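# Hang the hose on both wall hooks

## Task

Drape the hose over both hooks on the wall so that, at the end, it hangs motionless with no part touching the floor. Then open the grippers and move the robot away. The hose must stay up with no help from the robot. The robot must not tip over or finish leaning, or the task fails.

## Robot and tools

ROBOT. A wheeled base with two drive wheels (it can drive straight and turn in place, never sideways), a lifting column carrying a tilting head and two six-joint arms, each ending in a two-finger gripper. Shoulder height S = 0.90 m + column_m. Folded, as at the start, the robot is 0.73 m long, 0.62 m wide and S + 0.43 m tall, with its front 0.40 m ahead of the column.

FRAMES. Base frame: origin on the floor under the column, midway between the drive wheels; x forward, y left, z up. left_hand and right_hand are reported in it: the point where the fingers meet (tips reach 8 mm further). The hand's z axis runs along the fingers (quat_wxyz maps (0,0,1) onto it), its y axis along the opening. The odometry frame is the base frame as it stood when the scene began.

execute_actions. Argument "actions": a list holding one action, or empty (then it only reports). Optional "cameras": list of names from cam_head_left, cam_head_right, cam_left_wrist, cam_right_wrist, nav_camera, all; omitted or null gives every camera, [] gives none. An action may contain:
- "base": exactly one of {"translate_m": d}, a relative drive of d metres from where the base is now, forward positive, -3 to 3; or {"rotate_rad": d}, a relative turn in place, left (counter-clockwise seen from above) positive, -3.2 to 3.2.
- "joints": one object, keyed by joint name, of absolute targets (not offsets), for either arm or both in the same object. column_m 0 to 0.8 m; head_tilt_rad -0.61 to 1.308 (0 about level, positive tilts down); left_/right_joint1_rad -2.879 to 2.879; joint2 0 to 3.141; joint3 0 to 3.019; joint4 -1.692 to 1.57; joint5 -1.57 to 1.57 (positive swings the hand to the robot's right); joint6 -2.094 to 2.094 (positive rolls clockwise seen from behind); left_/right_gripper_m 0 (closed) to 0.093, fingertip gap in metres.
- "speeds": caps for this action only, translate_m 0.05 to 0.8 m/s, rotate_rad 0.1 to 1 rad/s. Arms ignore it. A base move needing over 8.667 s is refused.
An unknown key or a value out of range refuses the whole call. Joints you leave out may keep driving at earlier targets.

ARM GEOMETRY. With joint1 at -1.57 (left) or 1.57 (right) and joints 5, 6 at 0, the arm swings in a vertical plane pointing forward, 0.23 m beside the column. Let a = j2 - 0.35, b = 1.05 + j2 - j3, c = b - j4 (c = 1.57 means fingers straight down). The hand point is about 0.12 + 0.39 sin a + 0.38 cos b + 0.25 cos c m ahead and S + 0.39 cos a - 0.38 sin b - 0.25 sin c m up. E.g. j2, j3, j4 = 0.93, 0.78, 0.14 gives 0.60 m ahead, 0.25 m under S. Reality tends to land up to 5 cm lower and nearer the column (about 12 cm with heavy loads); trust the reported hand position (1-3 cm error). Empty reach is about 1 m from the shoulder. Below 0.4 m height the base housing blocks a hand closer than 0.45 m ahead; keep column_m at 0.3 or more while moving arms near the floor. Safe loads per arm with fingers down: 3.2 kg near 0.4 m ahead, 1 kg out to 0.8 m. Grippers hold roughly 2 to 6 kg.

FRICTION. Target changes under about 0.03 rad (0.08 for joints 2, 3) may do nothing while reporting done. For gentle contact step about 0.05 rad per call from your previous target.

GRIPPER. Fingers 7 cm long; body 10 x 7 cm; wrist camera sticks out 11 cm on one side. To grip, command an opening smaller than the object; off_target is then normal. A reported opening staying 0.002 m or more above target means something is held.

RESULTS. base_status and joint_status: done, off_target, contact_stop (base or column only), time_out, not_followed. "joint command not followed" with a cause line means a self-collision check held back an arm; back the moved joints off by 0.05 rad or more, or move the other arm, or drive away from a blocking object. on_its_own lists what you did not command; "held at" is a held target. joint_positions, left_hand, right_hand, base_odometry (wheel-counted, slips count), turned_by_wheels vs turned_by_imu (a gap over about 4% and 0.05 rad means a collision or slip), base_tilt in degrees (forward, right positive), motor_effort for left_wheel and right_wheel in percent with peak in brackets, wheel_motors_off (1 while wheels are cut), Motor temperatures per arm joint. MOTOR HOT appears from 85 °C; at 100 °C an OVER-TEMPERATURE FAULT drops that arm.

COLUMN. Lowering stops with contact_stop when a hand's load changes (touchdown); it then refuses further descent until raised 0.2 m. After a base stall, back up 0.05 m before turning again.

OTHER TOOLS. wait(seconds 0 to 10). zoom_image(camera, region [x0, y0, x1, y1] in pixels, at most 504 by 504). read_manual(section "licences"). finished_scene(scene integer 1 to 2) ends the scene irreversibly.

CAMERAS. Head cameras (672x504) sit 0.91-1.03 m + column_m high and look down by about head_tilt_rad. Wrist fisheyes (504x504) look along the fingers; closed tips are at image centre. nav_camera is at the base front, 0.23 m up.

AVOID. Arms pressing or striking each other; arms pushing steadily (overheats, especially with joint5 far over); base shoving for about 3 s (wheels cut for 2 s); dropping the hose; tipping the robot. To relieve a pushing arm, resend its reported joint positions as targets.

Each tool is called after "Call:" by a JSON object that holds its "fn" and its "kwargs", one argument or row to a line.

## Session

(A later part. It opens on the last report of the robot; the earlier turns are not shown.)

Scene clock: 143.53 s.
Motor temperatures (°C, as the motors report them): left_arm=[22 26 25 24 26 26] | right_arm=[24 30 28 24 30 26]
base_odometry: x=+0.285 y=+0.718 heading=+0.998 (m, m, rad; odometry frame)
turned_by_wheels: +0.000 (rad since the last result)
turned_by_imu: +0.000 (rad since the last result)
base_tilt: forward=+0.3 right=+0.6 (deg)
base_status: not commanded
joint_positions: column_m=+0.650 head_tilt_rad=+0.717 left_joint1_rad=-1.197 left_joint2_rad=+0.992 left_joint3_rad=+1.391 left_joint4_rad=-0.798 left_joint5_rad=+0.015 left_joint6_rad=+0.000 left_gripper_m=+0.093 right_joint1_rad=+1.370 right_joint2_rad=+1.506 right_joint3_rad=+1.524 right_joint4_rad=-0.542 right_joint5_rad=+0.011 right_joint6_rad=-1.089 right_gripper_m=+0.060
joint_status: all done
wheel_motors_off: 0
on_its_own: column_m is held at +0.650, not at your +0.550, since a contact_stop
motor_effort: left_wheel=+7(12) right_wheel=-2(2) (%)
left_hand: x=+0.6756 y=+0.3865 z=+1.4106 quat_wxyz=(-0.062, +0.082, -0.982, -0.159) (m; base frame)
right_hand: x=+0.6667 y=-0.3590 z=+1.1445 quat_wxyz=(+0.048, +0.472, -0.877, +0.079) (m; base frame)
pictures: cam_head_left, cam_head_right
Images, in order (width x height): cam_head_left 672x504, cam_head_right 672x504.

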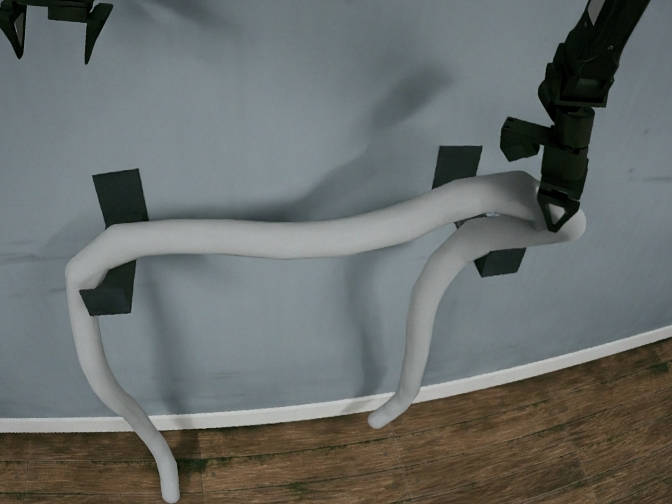

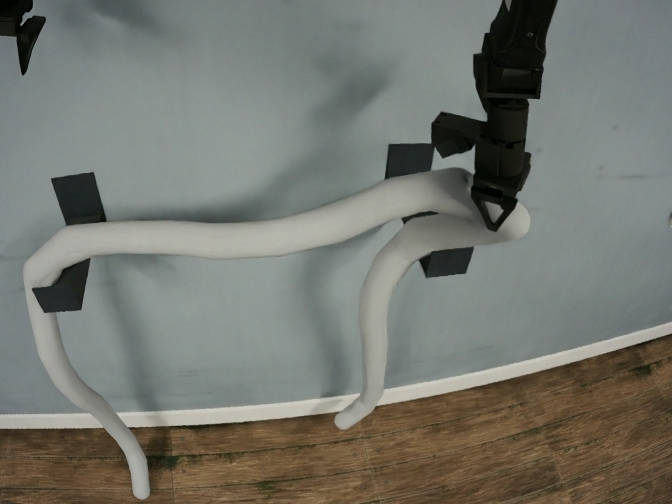

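Call:
{"fn": "execute_actions", "kwargs": {
  "actions": [
    {"joints":{"left_joint1_rad":-1.9,"left_joint2_rad":1.65,"left_joint3_rad":1.93,"left_joint4_rad":-0.8,"left_joint6_rad":1.57}}
  ],
  "cameras": ["cam_head_left","cam_head_right","cam_left_wrist"]
}}

Scene clock: 149.20 s.
Motor temperatures (°C, as the motors report them): left_arm=[22 26 25 24 26 26] | right_arm=[24 30 28 24 29 26]
base_odometry: x=+0.285 y=+0.718 heading=+0.998 (m, m, rad; odometry frame)
turned_by_wheels: +0.000 (rad since the last result)
turned_by_imu: +0.000 (rad since the last result)
base_tilt: forward=+0.3 right=+0.6 (deg)
base_status: not commanded
joint_positions: column_m=+0.650 head_tilt_rad=+0.717 left_joint1_rad=-1.900 left_joint2_rad=+1.657 left_joint3_rad=+1.906 left_joint4_rad=-0.798 left_joint5_rad=+0.015 left_joint6_rad=+1.556 left_gripper_m=+0.093 right_joint1_rad=+1.370 right_joint2_rad=+1.506 right_joint3_rad=+1.524 right_joint4_rad=-0.542 right_joint5_rad=+0.011 right_joint6_rad=-1.089 right_gripper_m=+0.060
joint_status: all done
wheel_motors_off: 0
on_its_own: column_m is held at +0.650, not at your +0.550, since a contact_stop
motor_effort: left_wheel=+5(8) right_wheel=+0(4) (%)
left_hand: x=+0.7367 y=-0.0051 z=+1.1652 quat_wxyz=(-0.095, -0.751, -0.643, +0.115) (m; base frame)
right_hand: x=+0.6667 y=-0.3589 z=+1.1445 quat_wxyz=(+0.048, +0.472, -0.877, +0.079) (m; base frame)
pictures: cam_head_left, cam_head_right, cam_left_wrist
Images, in order (width x height): cam_head_left 672x504, cam_head_right 672x504, cam_left_wrist 504x504.

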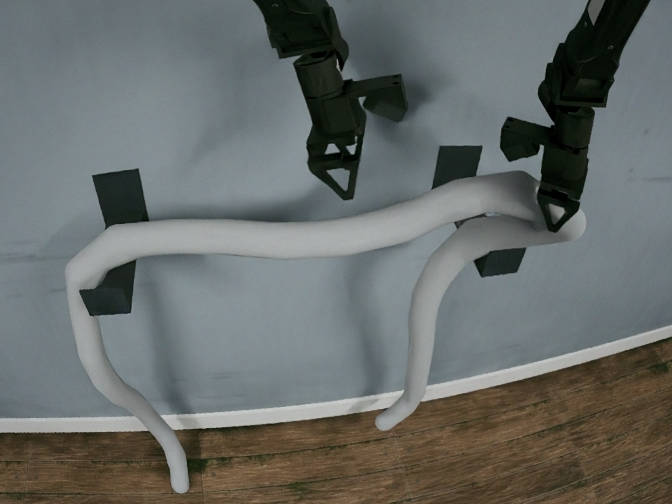

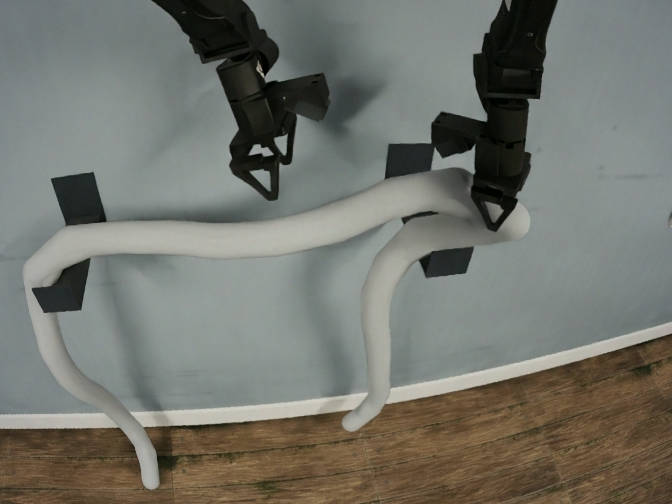

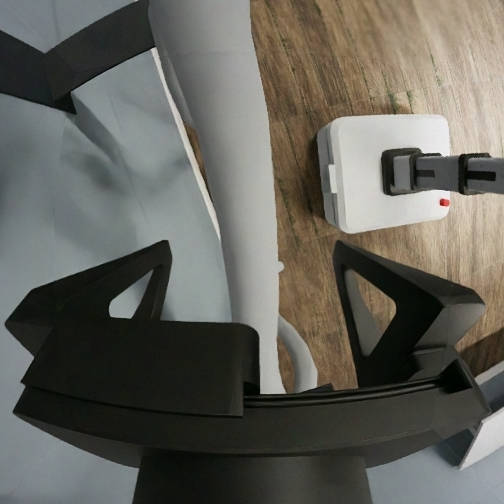

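Call:
{"fn": "execute_actions", "kwargs": {
  "actions": [
    {"joints":{"left_joint2_rad":1.82,"left_joint3_rad":1.95,"left_joint4_rad":-0.65}}
  ],
  "cameras": ["cam_head_left","cam_left_wrist"]
}}

Scene clock: 151.07 s.
Motor temperatures (°C, as the motors report them): left_arm=[22 26 25 24 26 26] | right_arm=[24 30 28 24 29 26]
base_odometry: x=+0.285 y=+0.718 heading=+0.998 (m, m, rad; odometry frame)
turned_by_wheels: +0.000 (rad since the last result)
turned_by_imu: +0.000 (rad since the last result)
base_tilt: forward=+0.2 right=+0.6 (deg)
base_status: not commanded
joint_positions: column_m=+0.650 head_tilt_rad=+0.717 left_joint1_rad=-1.900 left_joint2_rad=+1.826 left_joint3_rad=+1.934 left_joint4_rad=-0.657 left_joint5_rad=+0.015 left_joint6_rad=+1.556 left_gripper_m=+0.093 right_joint1_rad=+1.370 right_joint2_rad=+1.506 right_joint3_rad=+1.524 right_joint4_rad=-0.542 right_joint5_rad=+0.011 right_joint6_rad=-1.089 right_gripper_m=+0.060
joint_status: all done
wheel_motors_off: 0
on_its_own: column_m is held at +0.650, not at your +0.550, since a contact_stop
motor_effort: left_wheel=+6(6) right_wheel=-1(2) (%)
left_hand: x=+0.7053 y=-0.0279 z=+1.0700 quat_wxyz=(-0.095, -0.751, -0.643, +0.115) (m; base frame)
right_hand: x=+0.6668 y=-0.3590 z=+1.1445 quat_wxyz=(+0.048, +0.472, -0.877, +0.079) (m; base frame)
pictures: cam_head_left, cam_left_wrist
Images, in order (width x height): cam_head_left 672x504, cam_left_wrist 504x504.

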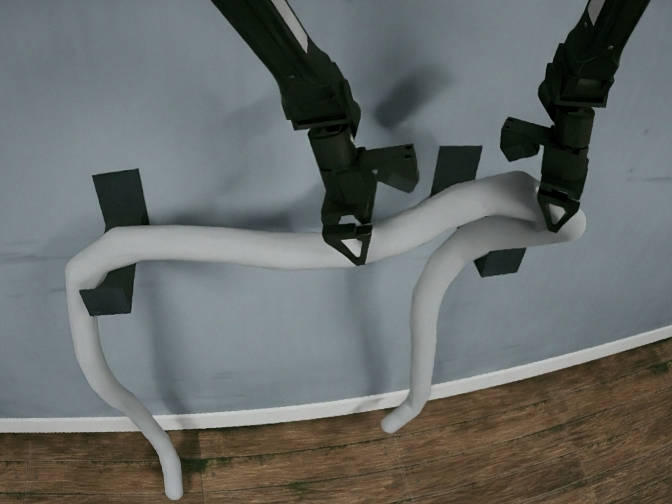

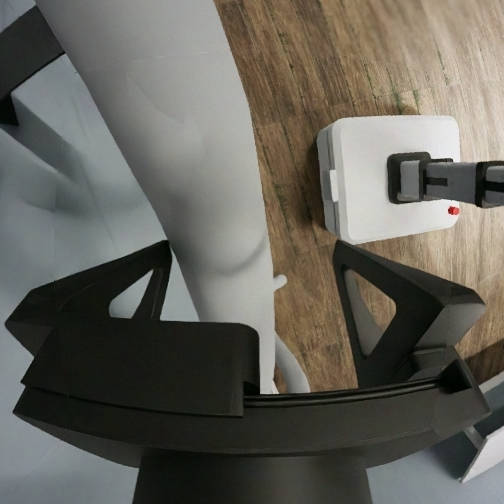

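Call:
{"fn": "execute_actions", "kwargs": {
  "actions": [
    {"joints":{"left_gripper_m":0.0}}
  ],
  "cameras": []
}}

Call:
{"fn": "execute_actions", "kwargs": {
  "actions": [
    {"joints":{"right_gripper_m":0.093}}
  ],
  "cameras": ["cam_head_left","cam_head_right"]
}}

Scene clock: 152.33 s.
Motor temperatures (°C, as the motors report them): left_arm=[22 27 25 24 26 26] | right_arm=[24 30 28 24 29 26]
base_odometry: x=+0.285 y=+0.718 heading=+0.998 (m, m, rad; odometry frame)
turned_by_wheels: +0.000 (rad since the last result)
turned_by_imu: +0.000 (rad since the last result)
base_tilt: forward=+0.3 right=+0.7 (deg)
base_status: not commanded
joint_positions: column_m=+0.650 head_tilt_rad=+0.717 left_joint1_rad=-1.900 left_joint2_rad=+1.825 left_joint3_rad=+1.935 left_joint4_rad=-0.655 left_joint5_rad=+0.015 left_joint6_rad=+1.556 left_gripper_m=+0.001 right_joint1_rad=+1.370 right_joint2_rad=+1.506 right_joint3_rad=+1.524 right_joint4_rad=-0.542 right_joint5_rad=+0.011 right_joint6_rad=-1.089 right_gripper_m=+0.060
joint_status: all done
wheel_motors_off: 0
on_its_own: column_m is held at +0.650, not at your +0.550, since a contact_stop
motor_effort: left_wheel=+6(6) right_wheel=+2(1) (%)
left_hand: x=+0.7065 y=-0.0280 z=+1.0706 quat_wxyz=(-0.096, -0.751, -0.643, +0.114) (m; base frame)
right_hand: x=+0.6668 y=-0.3589 z=+1.1445 quat_wxyz=(+0.048, +0.472, -0.877, +0.079) (m; base frame)
pictures: none
No camera images: the call's "cameras" was empty. Leave "cameras" out to get every camera's image.

Scene clock: 153.10 s.
Motor temperatures (°C, as the motors report them): left_arm=[22 27 25 24 26 26] | right_arm=[24 30 28 24 28 26]
base_odometry: x=+0.285 y=+0.718 heading=+0.998 (m, m, rad; odometry frame)
turned_by_wheels: +0.000 (rad since the last result)
turned_by_imu: +0.000 (rad since the last result)
base_tilt: forward=+0.3 right=+0.6 (deg)
base_status: not commanded
joint_positions: column_m=+0.650 head_tilt_rad=+0.717 left_joint1_rad=-1.900 left_joint2_rad=+1.825 left_joint3_rad=+1.935 left_joint4_rad=-0.655 left_joint5_rad=+0.015 left_joint6_rad=+1.556 left_gripper_m=+0.001 right_joint1_rad=+1.365 right_joint2_rad=+1.507 right_joint3_rad=+1.511 right_joint4_rad=-0.553 right_joint5_rad=+0.026 right_joint6_rad=-1.089 right_gripper_m=+0.093
joint_status: all done
wheel_motors_off: 0
on_its_own: column_m is held at +0.650, not at your +0.550, since a contact_stop
motor_effort: left_wheel=+5(6) right_wheel=+2(2) (%)
left_hand: x=+0.7065 y=-0.0280 z=+1.0706 quat_wxyz=(-0.096, -0.751, -0.643, +0.114) (m; base frame)
right_hand: x=+0.6551 y=-0.3644 z=+1.1426 quat_wxyz=(+0.064, +0.470, -0.877, +0.080) (m; base frame)
pictures: cam_head_left, cam_head_right
Images, in order (width x height): cam_head_left 672x504, cam_head_right 672x504.

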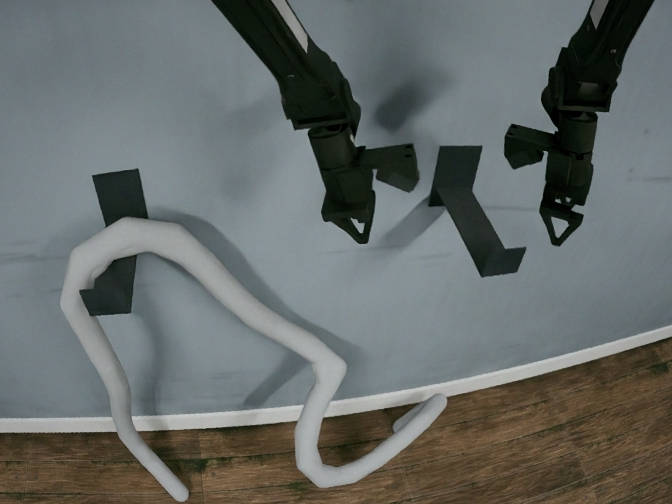

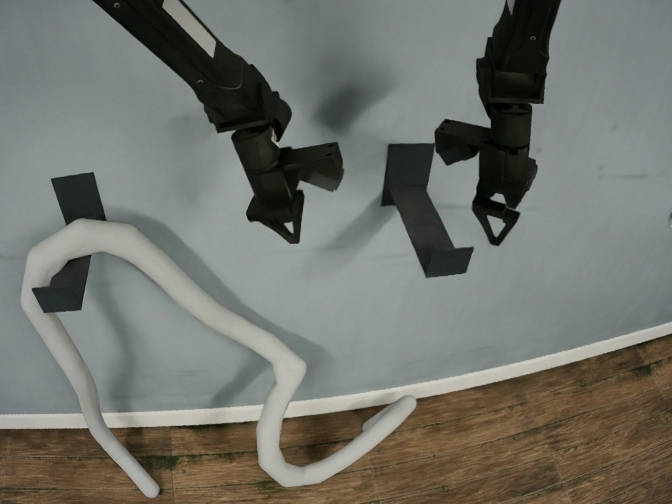

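Call:
{"fn": "execute_actions", "kwargs": {
  "actions": [
    {"base":{"translate_m":-0.25},"joints":{"column_m":0.8,"left_gripper_m":0.093,"left_joint1_rad":-1.57,"left_joint2_rad":0.9,"left_joint3_rad":0.6,"left_joint4_rad":-0.2,"left_joint6_rad":0,"right_joint1_rad":1.57,"right_joint2_rad":0.9,"right_joint3_rad":0.6,"right_joint4_rad":-0.2,"right_joint6_rad":0}}
  ],
  "cameras": []
}}

Call:
{"fn": "execute_actions", "kwargs": {
  "actions": [
    {"base":{"rotate_rad":0.25},"joints":{"column_m":0.3,"head_tilt_rad":0.6}}
  ],
  "cameras": ["cam_head_left","cam_head_right"]
}}

Scene clock: 157.23 s.
Motor temperatures (°C, as the motors report them): left_arm=[22 27 25 24 26 26] | right_arm=[24 30 27 24 28 26]
base_odometry: x=+0.150 y=+0.508 heading=+0.997 (m, m, rad; odometry frame)
turned_by_wheels: -0.001 (rad since the last result)
turned_by_imu: +0.000 (rad since the last result)
base_tilt: forward=+0.2 right=+0.6 (deg)
base_status: done
joint_positions: column_m=+0.800 head_tilt_rad=+0.716 left_joint1_rad=-1.577 left_joint2_rad=+0.900 left_joint3_rad=+0.589 left_joint4_rad=-0.198 left_joint5_rad=+0.016 left_joint6_rad=+0.014 left_gripper_m=+0.093 right_joint1_rad=+1.583 right_joint2_rad=+0.904 right_joint3_rad=+0.588 right_joint4_rad=-0.203 right_joint5_rad=+0.026 right_joint6_rad=-0.016 right_gripper_m=+0.093
joint_status: all done
wheel_motors_off: 0
motor_effort: left_wheel=-2(45) right_wheel=+1(53) (%)
left_hand: x=+0.4104 y=+0.2193 z=+1.4101 quat_wxyz=(-0.007, -0.009, -1.000, +0.010) (m; base frame)
right_hand: x=+0.4072 y=-0.2247 z=+1.4090 quat_wxyz=(-0.002, +0.011, -1.000, +0.008) (m; base frame)
pictures: none
No camera images: the call's "cameras" was empty. Leave "cameras" out to get every camera's image.

Scene clock: 164.23 s.
Motor temperatures (°C, as the motors report them): left_arm=[22 26 24 24 26 26] | right_arm=[24 29 27 24 27 26]
base_odometry: x=+0.150 y=+0.507 heading=+1.246 (m, m, rad; odometry frame)
turned_by_wheels: +0.249 (rad since the last result)
turned_by_imu: +0.246 (rad since the last result)
base_tilt: forward=+0.3 right=+0.6 (deg)
base_status: done
joint_positions: column_m=+0.300 head_tilt_rad=+0.618 left_joint1_rad=-1.574 left_joint2_rad=+0.900 left_joint3_rad=+0.592 left_joint4_rad=-0.198 left_joint5_rad=+0.016 left_joint6_rad=+0.014 left_gripper_m=+0.093 right_joint1_rad=+1.582 right_joint2_rad=+0.903 right_joint3_rad=+0.588 right_joint4_rad=-0.203 right_joint5_rad=+0.027 right_joint6_rad=-0.016 right_gripper_m=+0.093
joint_status: all done
wheel_motors_off: 0
motor_effort: left_wheel=+0(34) right_wheel=+4(37) (%)
left_hand: x=+0.4120 y=+0.2206 z=+0.9105 quat_wxyz=(-0.008, -0.008, -1.000, +0.009) (m; base frame)
right_hand: x=+0.4073 y=-0.2252 z=+0.9093 quat_wxyz=(-0.002, +0.011, -1.000, +0.008) (m; base frame)
pictures: cam_head_left, cam_head_right
Images, in order (width x height): cam_head_left 672x504, cam_head_right 672x504.

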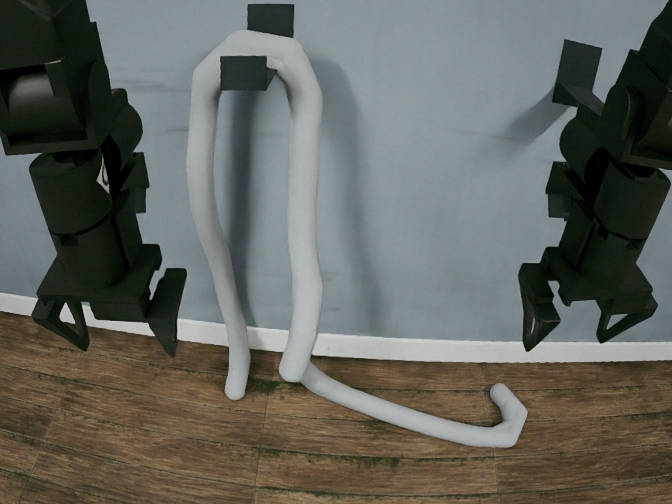

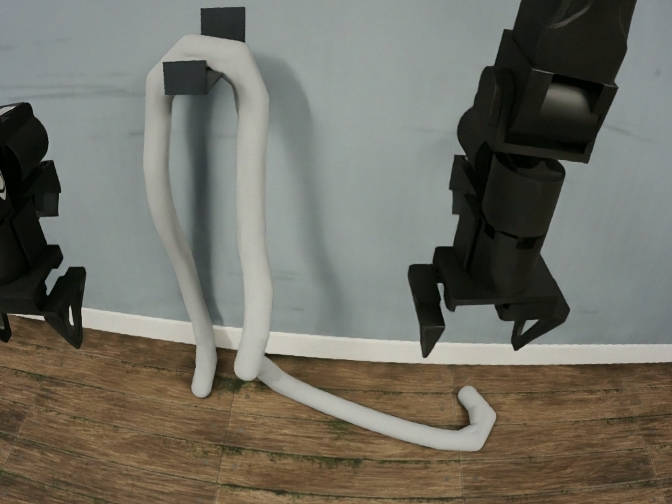

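Call:
{"fn": "execute_actions", "kwargs": {
  "actions": [
    {"base":{"rotate_rad":0.35},"joints":{"right_joint2_rad":1.65,"right_joint3_rad":1.3,"right_joint4_rad":0.6,"left_joint2_rad":0.5,"left_joint3_rad":0.3,"left_joint4_rad":-0.5}}
  ],
  "cameras": []
}}

Call:
{"fn": "execute_actions", "kwargs": {
  "actions": [
    {"joints":{"column_m":0.07,"head_tilt_rad":0.5}}
  ],
  "cameras": ["cam_head_left","cam_head_right","cam_right_wrist"]
}}

Scene clock: 168.33 s.
Motor temperatures (°C, as the motors report them): left_arm=[22 26 24 24 26 26] | right_arm=[24 29 27 24 27 26]
base_odometry: x=+0.150 y=+0.507 heading=+1.596 (m, m, rad; odometry frame)
turned_by_wheels: +0.349 (rad since the last result)
turned_by_imu: +0.348 (rad since the last result)
base_tilt: forward=+0.3 right=+0.5 (deg)
base_status: done
joint_positions: column_m=+0.300 head_tilt_rad=+0.618 left_joint1_rad=-1.574 left_joint2_rad=+0.498 left_joint3_rad=+0.288 left_joint4_rad=-0.496 left_joint5_rad=+0.016 left_joint6_rad=+0.014 left_gripper_m=+0.093 right_joint1_rad=+1.574 right_joint2_rad=+1.658 right_joint3_rad=+1.282 right_joint4_rad=+0.587 right_joint5_rad=+0.027 right_joint6_rad=-0.016 right_gripper_m=+0.093
joint_status: all done
wheel_motors_off: 0
motor_effort: left_wheel=-1(23) right_wheel=+1(38) (%)
left_hand: x=+0.2554 y=+0.2210 z=+0.9775 quat_wxyz=(+0.091, -0.007, -0.996, +0.010) (m; base frame)
right_hand: x=+0.7167 y=-0.2279 z=+0.7404 quat_wxyz=(-0.359, +0.003, -0.933, +0.014) (m; base frame)
pictures: none
No camera images: the call's "cameras" was empty. Leave "cameras" out to get every camera's image.

Scene clock: 171.87 s.
Motor temperatures (°C, as the motors report them): left_arm=[22 26 24 24 25 26] | right_arm=[24 29 27 24 27 26]
base_odometry: x=+0.150 y=+0.507 heading=+1.596 (m, m, rad; odometry frame)
turned_by_wheels: +0.000 (rad since the last result)
turned_by_imu: +0.000 (rad since the last result)
base_tilt: forward=+0.3 right=+0.6 (deg)
base_status: not commanded
joint_positions: column_m=+0.070 head_tilt_rad=+0.518 left_joint1_rad=-1.574 left_joint2_rad=+0.498 left_joint3_rad=+0.288 left_joint4_rad=-0.496 left_joint5_rad=+0.016 left_joint6_rad=+0.014 left_gripper_m=+0.093 right_joint1_rad=+1.574 right_joint2_rad=+1.658 right_joint3_rad=+1.282 right_joint4_rad=+0.587 right_joint5_rad=+0.027 right_joint6_rad=-0.016 right_gripper_m=+0.093
joint_status: all done
wheel_motors_off: 0
motor_effort: left_wheel=-5(5) right_wheel=+5(2) (%)
left_hand: x=+0.2554 y=+0.2210 z=+0.7475 quat_wxyz=(+0.091, -0.007, -0.996, +0.010) (m; base frame)
right_hand: x=+0.7167 y=-0.2279 z=+0.5104 quat_wxyz=(-0.359, +0.003, -0.933, +0.014) (m; base frame)
pictures: cam_head_left, cam_head_right, cam_right_wrist
Images, in order (width x height): cam_head_left 672x504, cam_head_right 672x504, cam_right_wrist 504x504.

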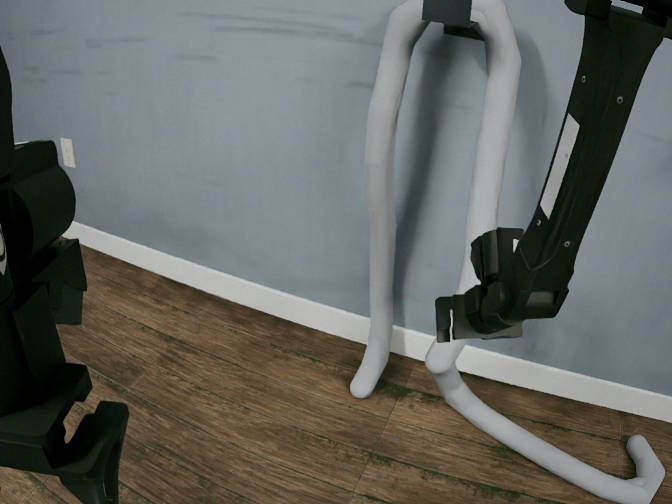

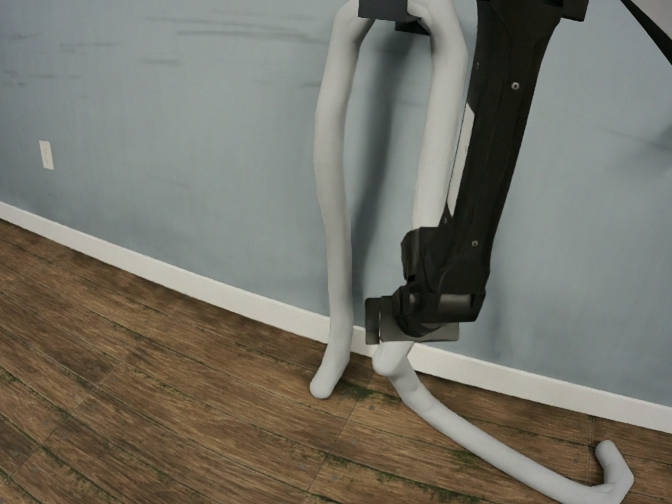

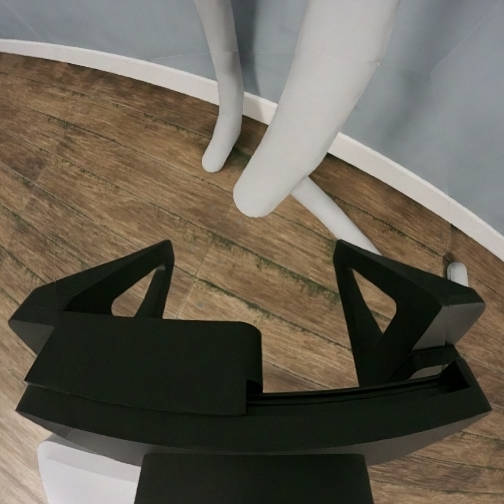

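Call:
{"fn": "execute_actions", "kwargs": {
  "actions": [
    {"base":{"translate_m":0.08},"speeds":{"translate_m":0.1},"joints":{"right_joint5_rad":0.1}}
  ],
  "cameras": ["cam_right_wrist"]
}}

Scene clock: 173.93 s.
Motor temperatures (°C, as the motors report them): left_arm=[22 25 24 24 25 26] | right_arm=[24 29 27 24 26 26]
base_odometry: x=+0.148 y=+0.587 heading=+1.596 (m, m, rad; odometry frame)
turned_by_wheels: +0.001 (rad since the last result)
turned_by_imu: +0.001 (rad since the last result)
base_tilt: forward=+0.2 right=+0.6 (deg)
base_status: done
joint_positions: column_m=+0.070 head_tilt_rad=+0.518 left_joint1_rad=-1.574 left_joint2_rad=+0.498 left_joint3_rad=+0.294 left_joint4_rad=-0.496 left_joint5_rad=+0.016 left_joint6_rad=+0.014 left_gripper_m=+0.093 right_joint1_rad=+1.574 right_joint2_rad=+1.657 right_joint3_rad=+1.284 right_joint4_rad=+0.588 right_joint5_rad=+0.098 right_joint6_rad=-0.016 right_gripper_m=+0.093
joint_status: all done
wheel_motors_off: 0
motor_effort: left_wheel=+2(40) right_wheel=-1(42) (%)
left_hand: x=+0.2589 y=+0.2210 z=+0.7480 quat_wxyz=(+0.088, -0.007, -0.996, +0.010) (m; base frame)
right_hand: x=+0.7180 y=-0.2400 z=+0.5121 quat_wxyz=(-0.360, -0.010, -0.932, +0.047) (m; base frame)
pictures: cam_right_wrist
Images, in order (width x height): cam_right_wrist 504x504.

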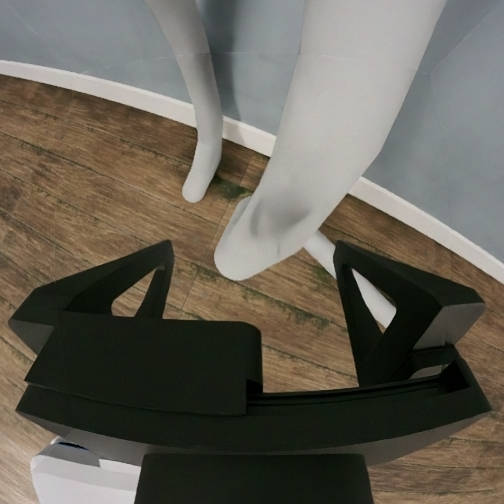

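Call:
{"fn": "execute_actions", "kwargs": {
  "actions": [
    {"base":{"translate_m":0.07},"speeds":{"translate_m":0.1},"joints":{"right_joint5_rad":0.2}}
  ],
  "cameras": ["cam_right_wrist","cam_head_right"]
}}

Scene clock: 175.87 s.
Motor temperatures (°C, as the motors report them): left_arm=[22 25 24 24 25 26] | right_arm=[24 29 27 24 26 26]
base_odometry: x=+0.146 y=+0.657 heading=+1.597 (m, m, rad; odometry frame)
turned_by_wheels: +0.001 (rad since the last result)
turned_by_imu: +0.001 (rad since the last result)
base_tilt: forward=+0.3 right=+0.5 (deg)
base_status: done
joint_positions: column_m=+0.070 head_tilt_rad=+0.518 left_joint1_rad=-1.574 left_joint2_rad=+0.499 left_joint3_rad=+0.295 left_joint4_rad=-0.496 left_joint5_rad=+0.016 left_joint6_rad=+0.014 left_gripper_m=+0.093 right_joint1_rad=+1.574 right_joint2_rad=+1.656 right_joint3_rad=+1.285 right_joint4_rad=+0.588 right_joint5_rad=+0.199 right_joint6_rad=-0.015 right_gripper_m=+0.093
joint_status: all done
wheel_motors_off: 0
motor_effort: left_wheel=+1(47) right_wheel=+0(27) (%)
left_hand: x=+0.2597 y=+0.2210 z=+0.7480 quat_wxyz=(+0.088, -0.007, -0.996, +0.010) (m; base frame)
right_hand: x=+0.7173 y=-0.2571 z=+0.5147 quat_wxyz=(-0.359, -0.029, -0.928, +0.094) (m; base frame)
pictures: cam_head_right, cam_right_wrist
Images, in order (width x height): cam_head_right 672x504, cam_right_wrist 504x504.

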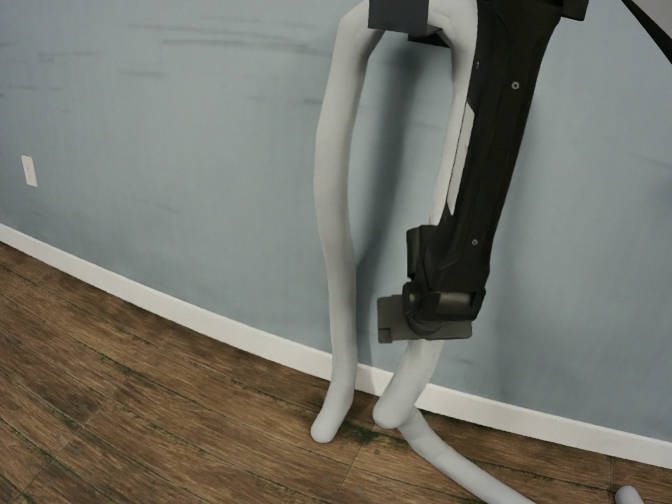

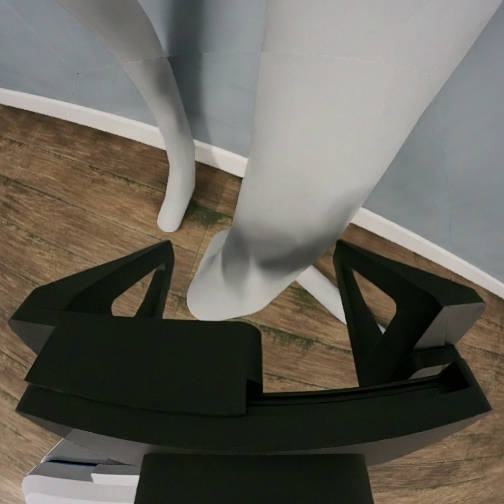

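Call:
{"fn": "execute_actions", "kwargs": {
  "actions": [
    {"base":{"translate_m":0.05},"speeds":{"translate_m":0.1}}
  ],
  "cameras": []
}}

Call:
{"fn": "execute_actions", "kwargs": {
  "actions": [
    {"joints":{"right_gripper_m":0.0}}
  ],
  "cameras": ["cam_right_wrist","cam_head_right"]
}}

Scene clock: 177.67 s.
Motor temperatures (°C, as the motors report them): left_arm=[22 25 23 24 25 26] | right_arm=[24 29 27 24 26 26]
base_odometry: x=+0.145 y=+0.707 heading=+1.598 (m, m, rad; odometry frame)
turned_by_wheels: +0.001 (rad since the last result)
turned_by_imu: +0.001 (rad since the last result)
base_tilt: forward=+0.3 right=+0.5 (deg)
base_status: done
joint_positions: column_m=+0.070 head_tilt_rad=+0.518 left_joint1_rad=-1.574 left_joint2_rad=+0.499 left_joint3_rad=+0.295 left_joint4_rad=-0.496 left_joint5_rad=+0.016 left_joint6_rad=+0.014 left_gripper_m=+0.093 right_joint1_rad=+1.574 right_joint2_rad=+1.655 right_joint3_rad=+1.285 right_joint4_rad=+0.588 right_joint5_rad=+0.200 right_joint6_rad=-0.015 right_gripper_m=+0.093
joint_status: not commanded
wheel_motors_off: 0
motor_effort: left_wheel=+1(38) right_wheel=-1(27) (%)
left_hand: x=+0.2595 y=+0.2210 z=+0.7480 quat_wxyz=(+0.088, -0.007, -0.996, +0.010) (m; base frame)
right_hand: x=+0.7178 y=-0.2573 z=+0.5153 quat_wxyz=(-0.360, -0.029, -0.928, +0.094) (m; base frame)
pictures: none
No camera images: the call's "cameras" was empty. Leave "cameras" out to get every camera's image.

Scene clock: 178.37 s.
Motor temperatures (°C, as the motors report them): left_arm=[22 25 23 24 25 26] | right_arm=[24 29 27 24 26 26]
base_odometry: x=+0.145 y=+0.707 heading=+1.598 (m, m, rad; odometry frame)
turned_by_wheels: +0.000 (rad since the last result)
turned_by_imu: +0.000 (rad since the last result)
base_tilt: forward=+0.3 right=+0.6 (deg)
base_status: not commanded
joint_positions: column_m=+0.070 head_tilt_rad=+0.518 left_joint1_rad=-1.574 left_joint2_rad=+0.499 left_joint3_rad=+0.295 left_joint4_rad=-0.496 left_joint5_rad=+0.016 left_joint6_rad=+0.014 left_gripper_m=+0.093 right_joint1_rad=+1.574 right_joint2_rad=+1.653 right_joint3_rad=+1.286 right_joint4_rad=+0.596 right_joint5_rad=+0.204 right_joint6_rad=-0.011 right_gripper_m=+0.061
joint_status: right_gripper_m off_target (ended at +0.061, target +0.000)
wheel_motors_off: 0
motor_effort: left_wheel=+1(1) right_wheel=-1(2) (%)
left_hand: x=+0.2595 y=+0.2210 z=+0.7480 quat_wxyz=(+0.088, -0.007, -0.996, +0.010) (m; base frame)
right_hand: x=+0.7208 y=-0.2583 z=+0.5185 quat_wxyz=(-0.365, -0.032, -0.925, +0.096) (m; base frame)
pictures: cam_head_right, cam_right_wrist
Images, in order (width x height): cam_head_right 672x504, cam_right_wrist 504x504.

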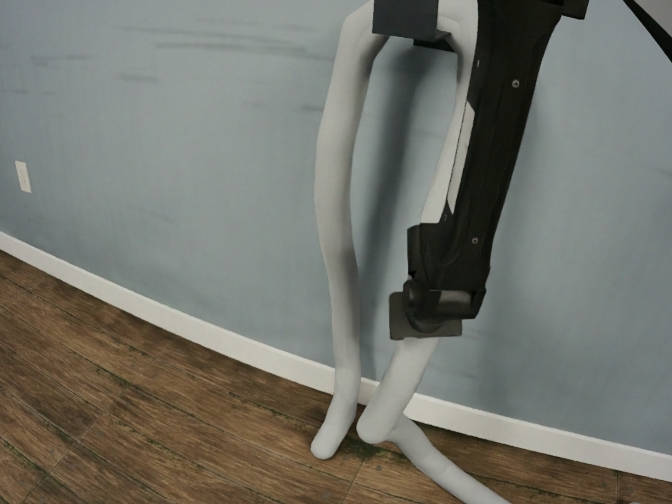

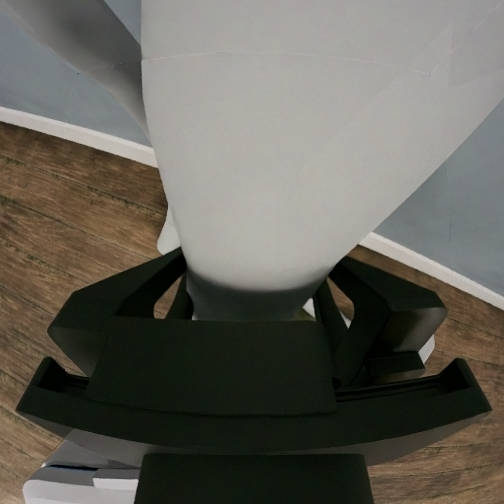

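Call:
{"fn": "execute_actions", "kwargs": {
  "actions": [
    {"base":{"translate_m":-0.1},"speeds":{"translate_m":0.1},"joints":{"column_m":0.75,"head_tilt_rad":0.7}}
  ],
  "cameras": []
}}

Call:
{"fn": "execute_actions", "kwargs": {
  "actions": [
    {"base":{"rotate_rad":-0.5},"speeds":{"rotate_rad":0.2}}
  ],
  "cameras": ["cam_head_left","cam_head_right"]
}}

Scene clock: 190.37 s.
Motor temperatures (°C, as the motors report them): left_arm=[22 25 23 24 25 26] | right_arm=[24 30 27 24 26 26]
base_odometry: x=+0.147 y=+0.607 heading=+1.596 (m, m, rad; odometry frame)
turned_by_wheels: -0.002 (rad since the last result)
turned_by_imu: -0.001 (rad since the last result)
base_tilt: forward=+0.3 right=+0.6 (deg)
base_status: done
joint_positions: column_m=+0.750 head_tilt_rad=+0.703 left_joint1_rad=-1.574 left_joint2_rad=+0.499 left_joint3_rad=+0.295 left_joint4_rad=-0.496 left_joint5_rad=+0.016 left_joint6_rad=+0.014 left_gripper_m=+0.093 right_joint1_rad=+1.569 right_joint2_rad=+1.704 right_joint3_rad=+1.287 right_joint4_rad=+0.568 right_joint5_rad=+0.191 right_joint6_rad=-0.032 right_gripper_m=+0.060
joint_status: all done
wheel_motors_off: 0
motor_effort: left_wheel=-1(33) right_wheel=+1(40) (%)
left_hand: x=+0.2592 y=+0.2210 z=+1.4278 quat_wxyz=(+0.088, -0.007, -0.996, +0.010) (m; base frame)
right_hand: x=+0.6924 y=-0.2593 z=+1.1641 quat_wxyz=(-0.328, -0.016, -0.940, +0.096) (m; base frame)
pictures: none
No camera images: the call's "cameras" was empty. Leave "cameras" out to get every camera's image.

Scene clock: 193.77 s.
Motor temperatures (°C, as the motors report them): left_arm=[22 25 23 24 25 26] | right_arm=[24 30 27 24 26 26]
base_odometry: x=+0.147 y=+0.607 heading=+1.098 (m, m, rad; odometry frame)
turned_by_wheels: -0.498 (rad since the last result)
turned_by_imu: -0.490 (rad since the last result)
base_tilt: forward=+0.3 right=+0.6 (deg)
base_status: done
joint_positions: column_m=+0.750 head_tilt_rad=+0.703 left_joint1_rad=-1.574 left_joint2_rad=+0.499 left_joint3_rad=+0.295 left_joint4_rad=-0.496 left_joint5_rad=+0.016 left_joint6_rad=+0.014 left_gripper_m=+0.093 right_joint1_rad=+1.631 right_joint2_rad=+1.713 right_joint3_rad=+1.287 right_joint4_rad=+0.565 right_joint5_rad=+0.168 right_joint6_rad=-0.089 right_gripper_m=+0.060
joint_status: not commanded
wheel_motors_off: 0
motor_effort: left_wheel=+9(39) right_wheel=-9(35) (%)
left_hand: x=+0.2592 y=+0.2210 z=+1.4278 quat_wxyz=(+0.088, -0.007, -0.996, +0.010) (m; base frame)
right_hand: x=+0.6879 y=-0.2100 z=+1.1574 quat_wxyz=(-0.322, +0.020, -0.944, +0.064) (m; base frame)
pictures: cam_head_left, cam_head_right
Images, in order (width x height): cam_head_left 672x504, cam_head_right 672x504.

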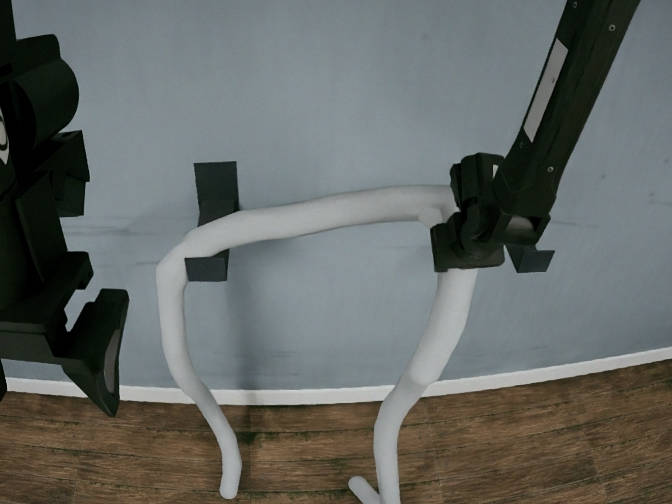

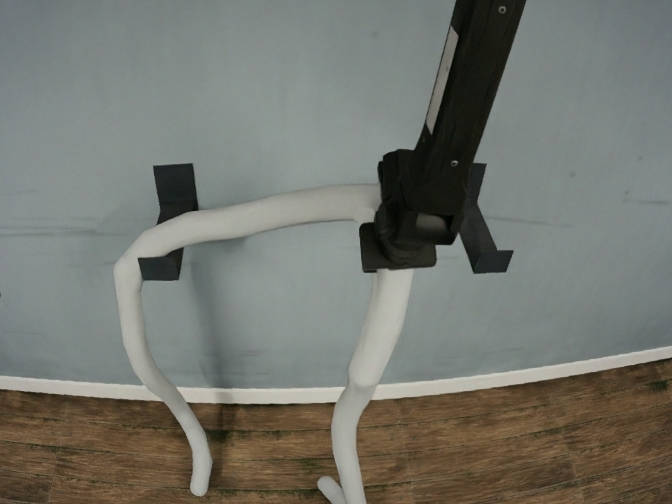

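Call:
{"fn": "execute_actions", "kwargs": {
  "actions": [
    {"base":{"rotate_rad":-0.3},"speeds":{"rotate_rad":0.15},"joints":{"column_m":0.8,"right_joint1_rad":1.5}}
  ],
  "cameras": ["cam_head_left","cam_head_right"]
}}

Scene clock: 197.83 s.
Motor temperatures (°C, as the motors report them): left_arm=[22 25 23 24 25 26] | right_arm=[24 31 27 24 27 26]
base_odometry: x=+0.147 y=+0.607 heading=+0.802 (m, m, rad; odometry frame)
turned_by_wheels: -0.296 (rad since the last result)
turned_by_imu: -0.291 (rad since the last result)
base_tilt: forward=+0.3 right=+0.5 (deg)
base_status: done
joint_positions: column_m=+0.800 head_tilt_rad=+0.703 left_joint1_rad=-1.574 left_joint2_rad=+0.499 left_joint3_rad=+0.295 left_joint4_rad=-0.496 left_joint5_rad=+0.016 left_joint6_rad=+0.014 left_gripper_m=+0.093 right_joint1_rad=+1.572 right_joint2_rad=+1.718 right_joint3_rad=+1.287 right_joint4_rad=+0.563 right_joint5_rad=+0.146 right_joint6_rad=-0.099 right_gripper_m=+0.060
joint_status: right_joint1_rad time_out (moved -0.059 of -0.131); the others done
wheel_motors_off: 0
on_its_own: right_joint1_rad reads +1.572 and still pushes toward +1.500 since a time_out
motor_effort: left_wheel=+11(37) right_wheel=-10(33) (%)
left_hand: x=+0.2592 y=+0.2210 z=+1.4778 quat_wxyz=(+0.088, -0.007, -0.996, +0.010) (m; base frame)
right_hand: x=+0.6850 y=-0.2496 z=+1.2040 quat_wxyz=(-0.317, +0.023, -0.944, +0.084) (m; base frame)
pictures: cam_head_left, cam_head_right
Images, in order (width x height): cam_head_left 672x504, cam_head_right 672x504.

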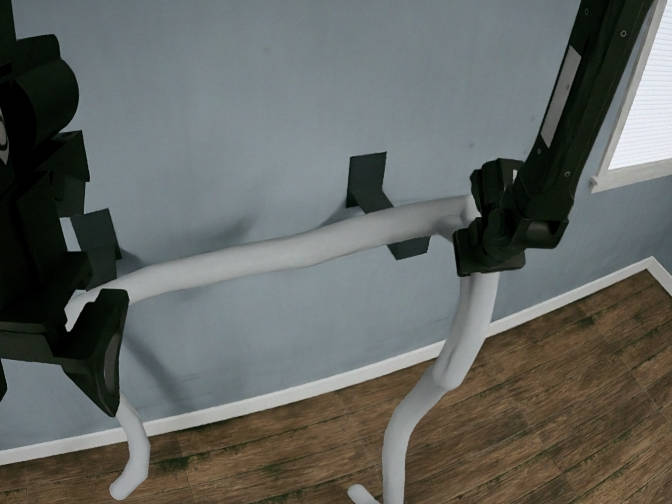

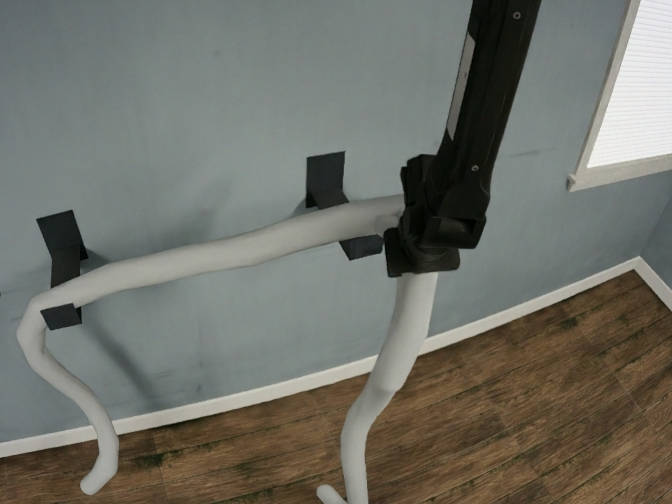

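Call:
{"fn": "execute_actions", "kwargs": {
  "actions": [
    {"base":{"translate_m":0.08},"speeds":{"translate_m":0.08},"joints":{"head_tilt_rad":0.8}}
  ],
  "cameras": ["cam_head_left","cam_head_right"]
}}

Scene clock: 200.57 s.
Motor temperatures (°C, as the motors report them): left_arm=[22 25 23 24 25 26] | right_arm=[24 31 27 24 28 27]
base_odometry: x=+0.203 y=+0.665 heading=+0.802 (m, m, rad; odometry frame)
turned_by_wheels: +0.000 (rad since the last result)
turned_by_imu: +0.000 (rad since the last result)
base_tilt: forward=+0.3 right=+0.5 (deg)
base_status: done
joint_positions: column_m=+0.800 head_tilt_rad=+0.802 left_joint1_rad=-1.574 left_joint2_rad=+0.499 left_joint3_rad=+0.295 left_joint4_rad=-0.496 left_joint5_rad=+0.016 left_joint6_rad=+0.014 left_gripper_m=+0.093 right_joint1_rad=+1.572 right_joint2_rad=+1.719 right_joint3_rad=+1.283 right_joint4_rad=+0.563 right_joint5_rad=+0.150 right_joint6_rad=-0.099 right_gripper_m=+0.060
joint_status: all done
wheel_motors_off: 0
on_its_own: right_joint1_rad reads +1.572 and still pushes toward +1.500 since a time_out
motor_effort: left_wheel=+2(60) right_wheel=+2(25) (%)
left_hand: x=+0.2596 y=+0.2210 z=+1.4778 quat_wxyz=(+0.088, -0.007, -0.996, +0.010) (m; base frame)
right_hand: x=+0.6824 y=-0.2502 z=+1.2029 quat_wxyz=(-0.315, +0.023, -0.945, +0.086) (m; base frame)
pictures: cam_head_left, cam_head_right
Images, in order (width x height): cam_head_left 672x504, cam_head_right 672x504.

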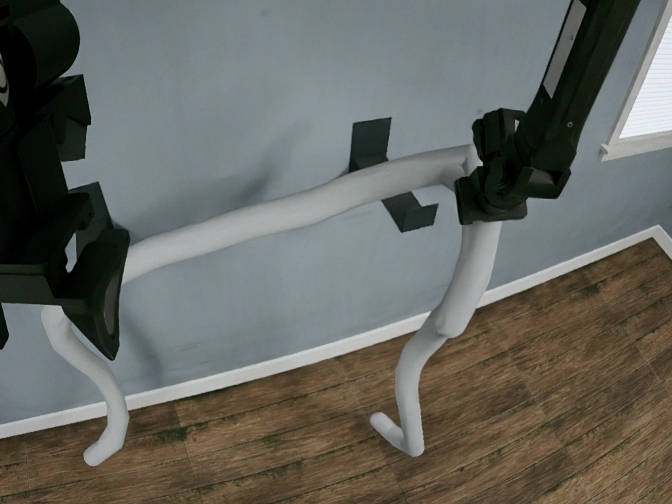

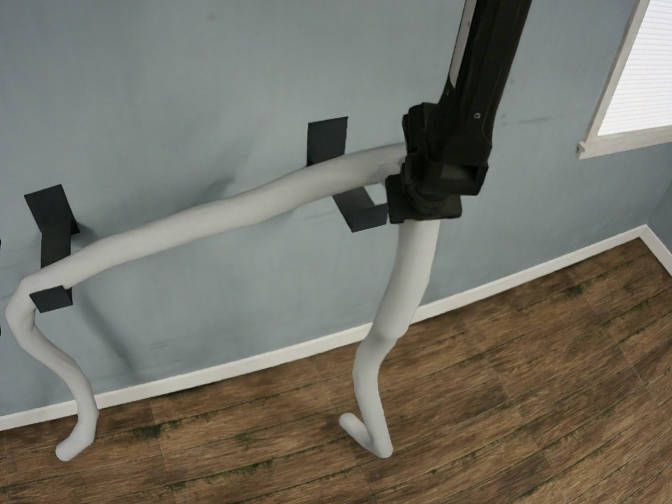

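Over the hook arm, behind the lip. Lower.

Call:
{"fn": "execute_actions", "kwargs": {
  "actions": [
    {"joints":{"column_m":0.64,"head_tilt_rad":0.65}}
  ],
  "cameras": ["cam_head_left","cam_head_right"]
}}

Scene clock: 203.73 s.
Motor temperatures (°C, as the motors report them): left_arm=[22 25 23 24 25 26] | right_arm=[24 31 27 24 28 27]
base_odometry: x=+0.203 y=+0.665 heading=+0.802 (m, m, rad; odometry frame)
turned_by_wheels: +0.000 (rad since the last result)
turned_by_imu: +0.000 (rad since the last result)
base_tilt: forward=+0.3 right=+0.5 (deg)
base_status: not commanded
joint_positions: column_m=+0.640 head_tilt_rad=+0.667 left_joint1_rad=-1.574 left_joint2_rad=+0.499 left_joint3_rad=+0.295 left_joint4_rad=-0.496 left_joint5_rad=+0.016 left_joint6_rad=+0.014 left_gripper_m=+0.093 right_joint1_rad=+1.564 right_joint2_rad=+1.717 right_joint3_rad=+1.283 right_joint4_rad=+0.563 right_joint5_rad=+0.168 right_joint6_rad=-0.067 right_gripper_m=+0.060
joint_status: all done
wheel_motors_off: 0
on_its_own: right_joint1_rad reads +1.564 and still pushes toward +1.500 since a time_out
motor_effort: left_wheel=+1(2) right_wheel=+4(4) (%)
left_hand: x=+0.2596 y=+0.2210 z=+1.3179 quat_wxyz=(+0.088, -0.007, -0.996, +0.010) (m; base frame)
right_hand: x=+0.6829 y=-0.2591 z=+1.0447 quat_wxyz=(-0.316, +0.004, -0.944, +0.093) (m; base frame)
pictures: cam_head_left, cam_head_right
Images, in order (width x height): cam_head_left 672x504, cam_head_right 672x504.

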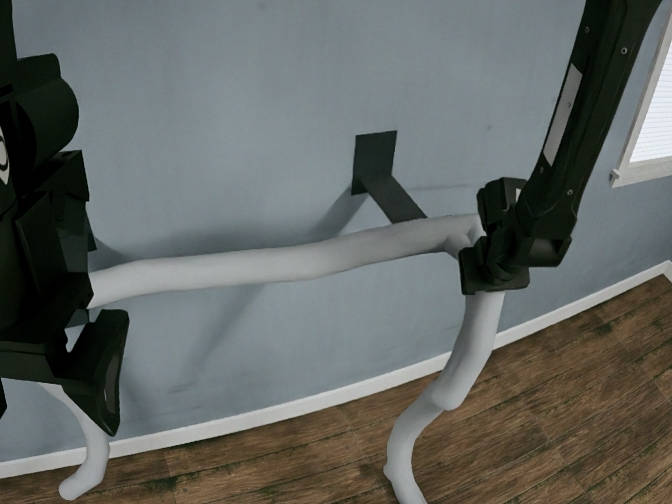

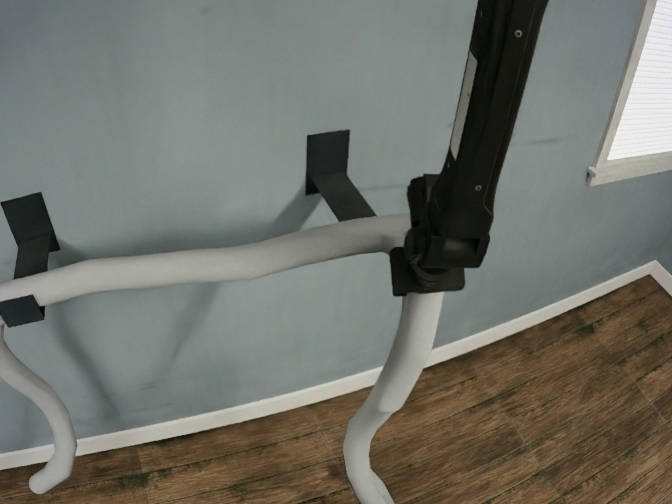

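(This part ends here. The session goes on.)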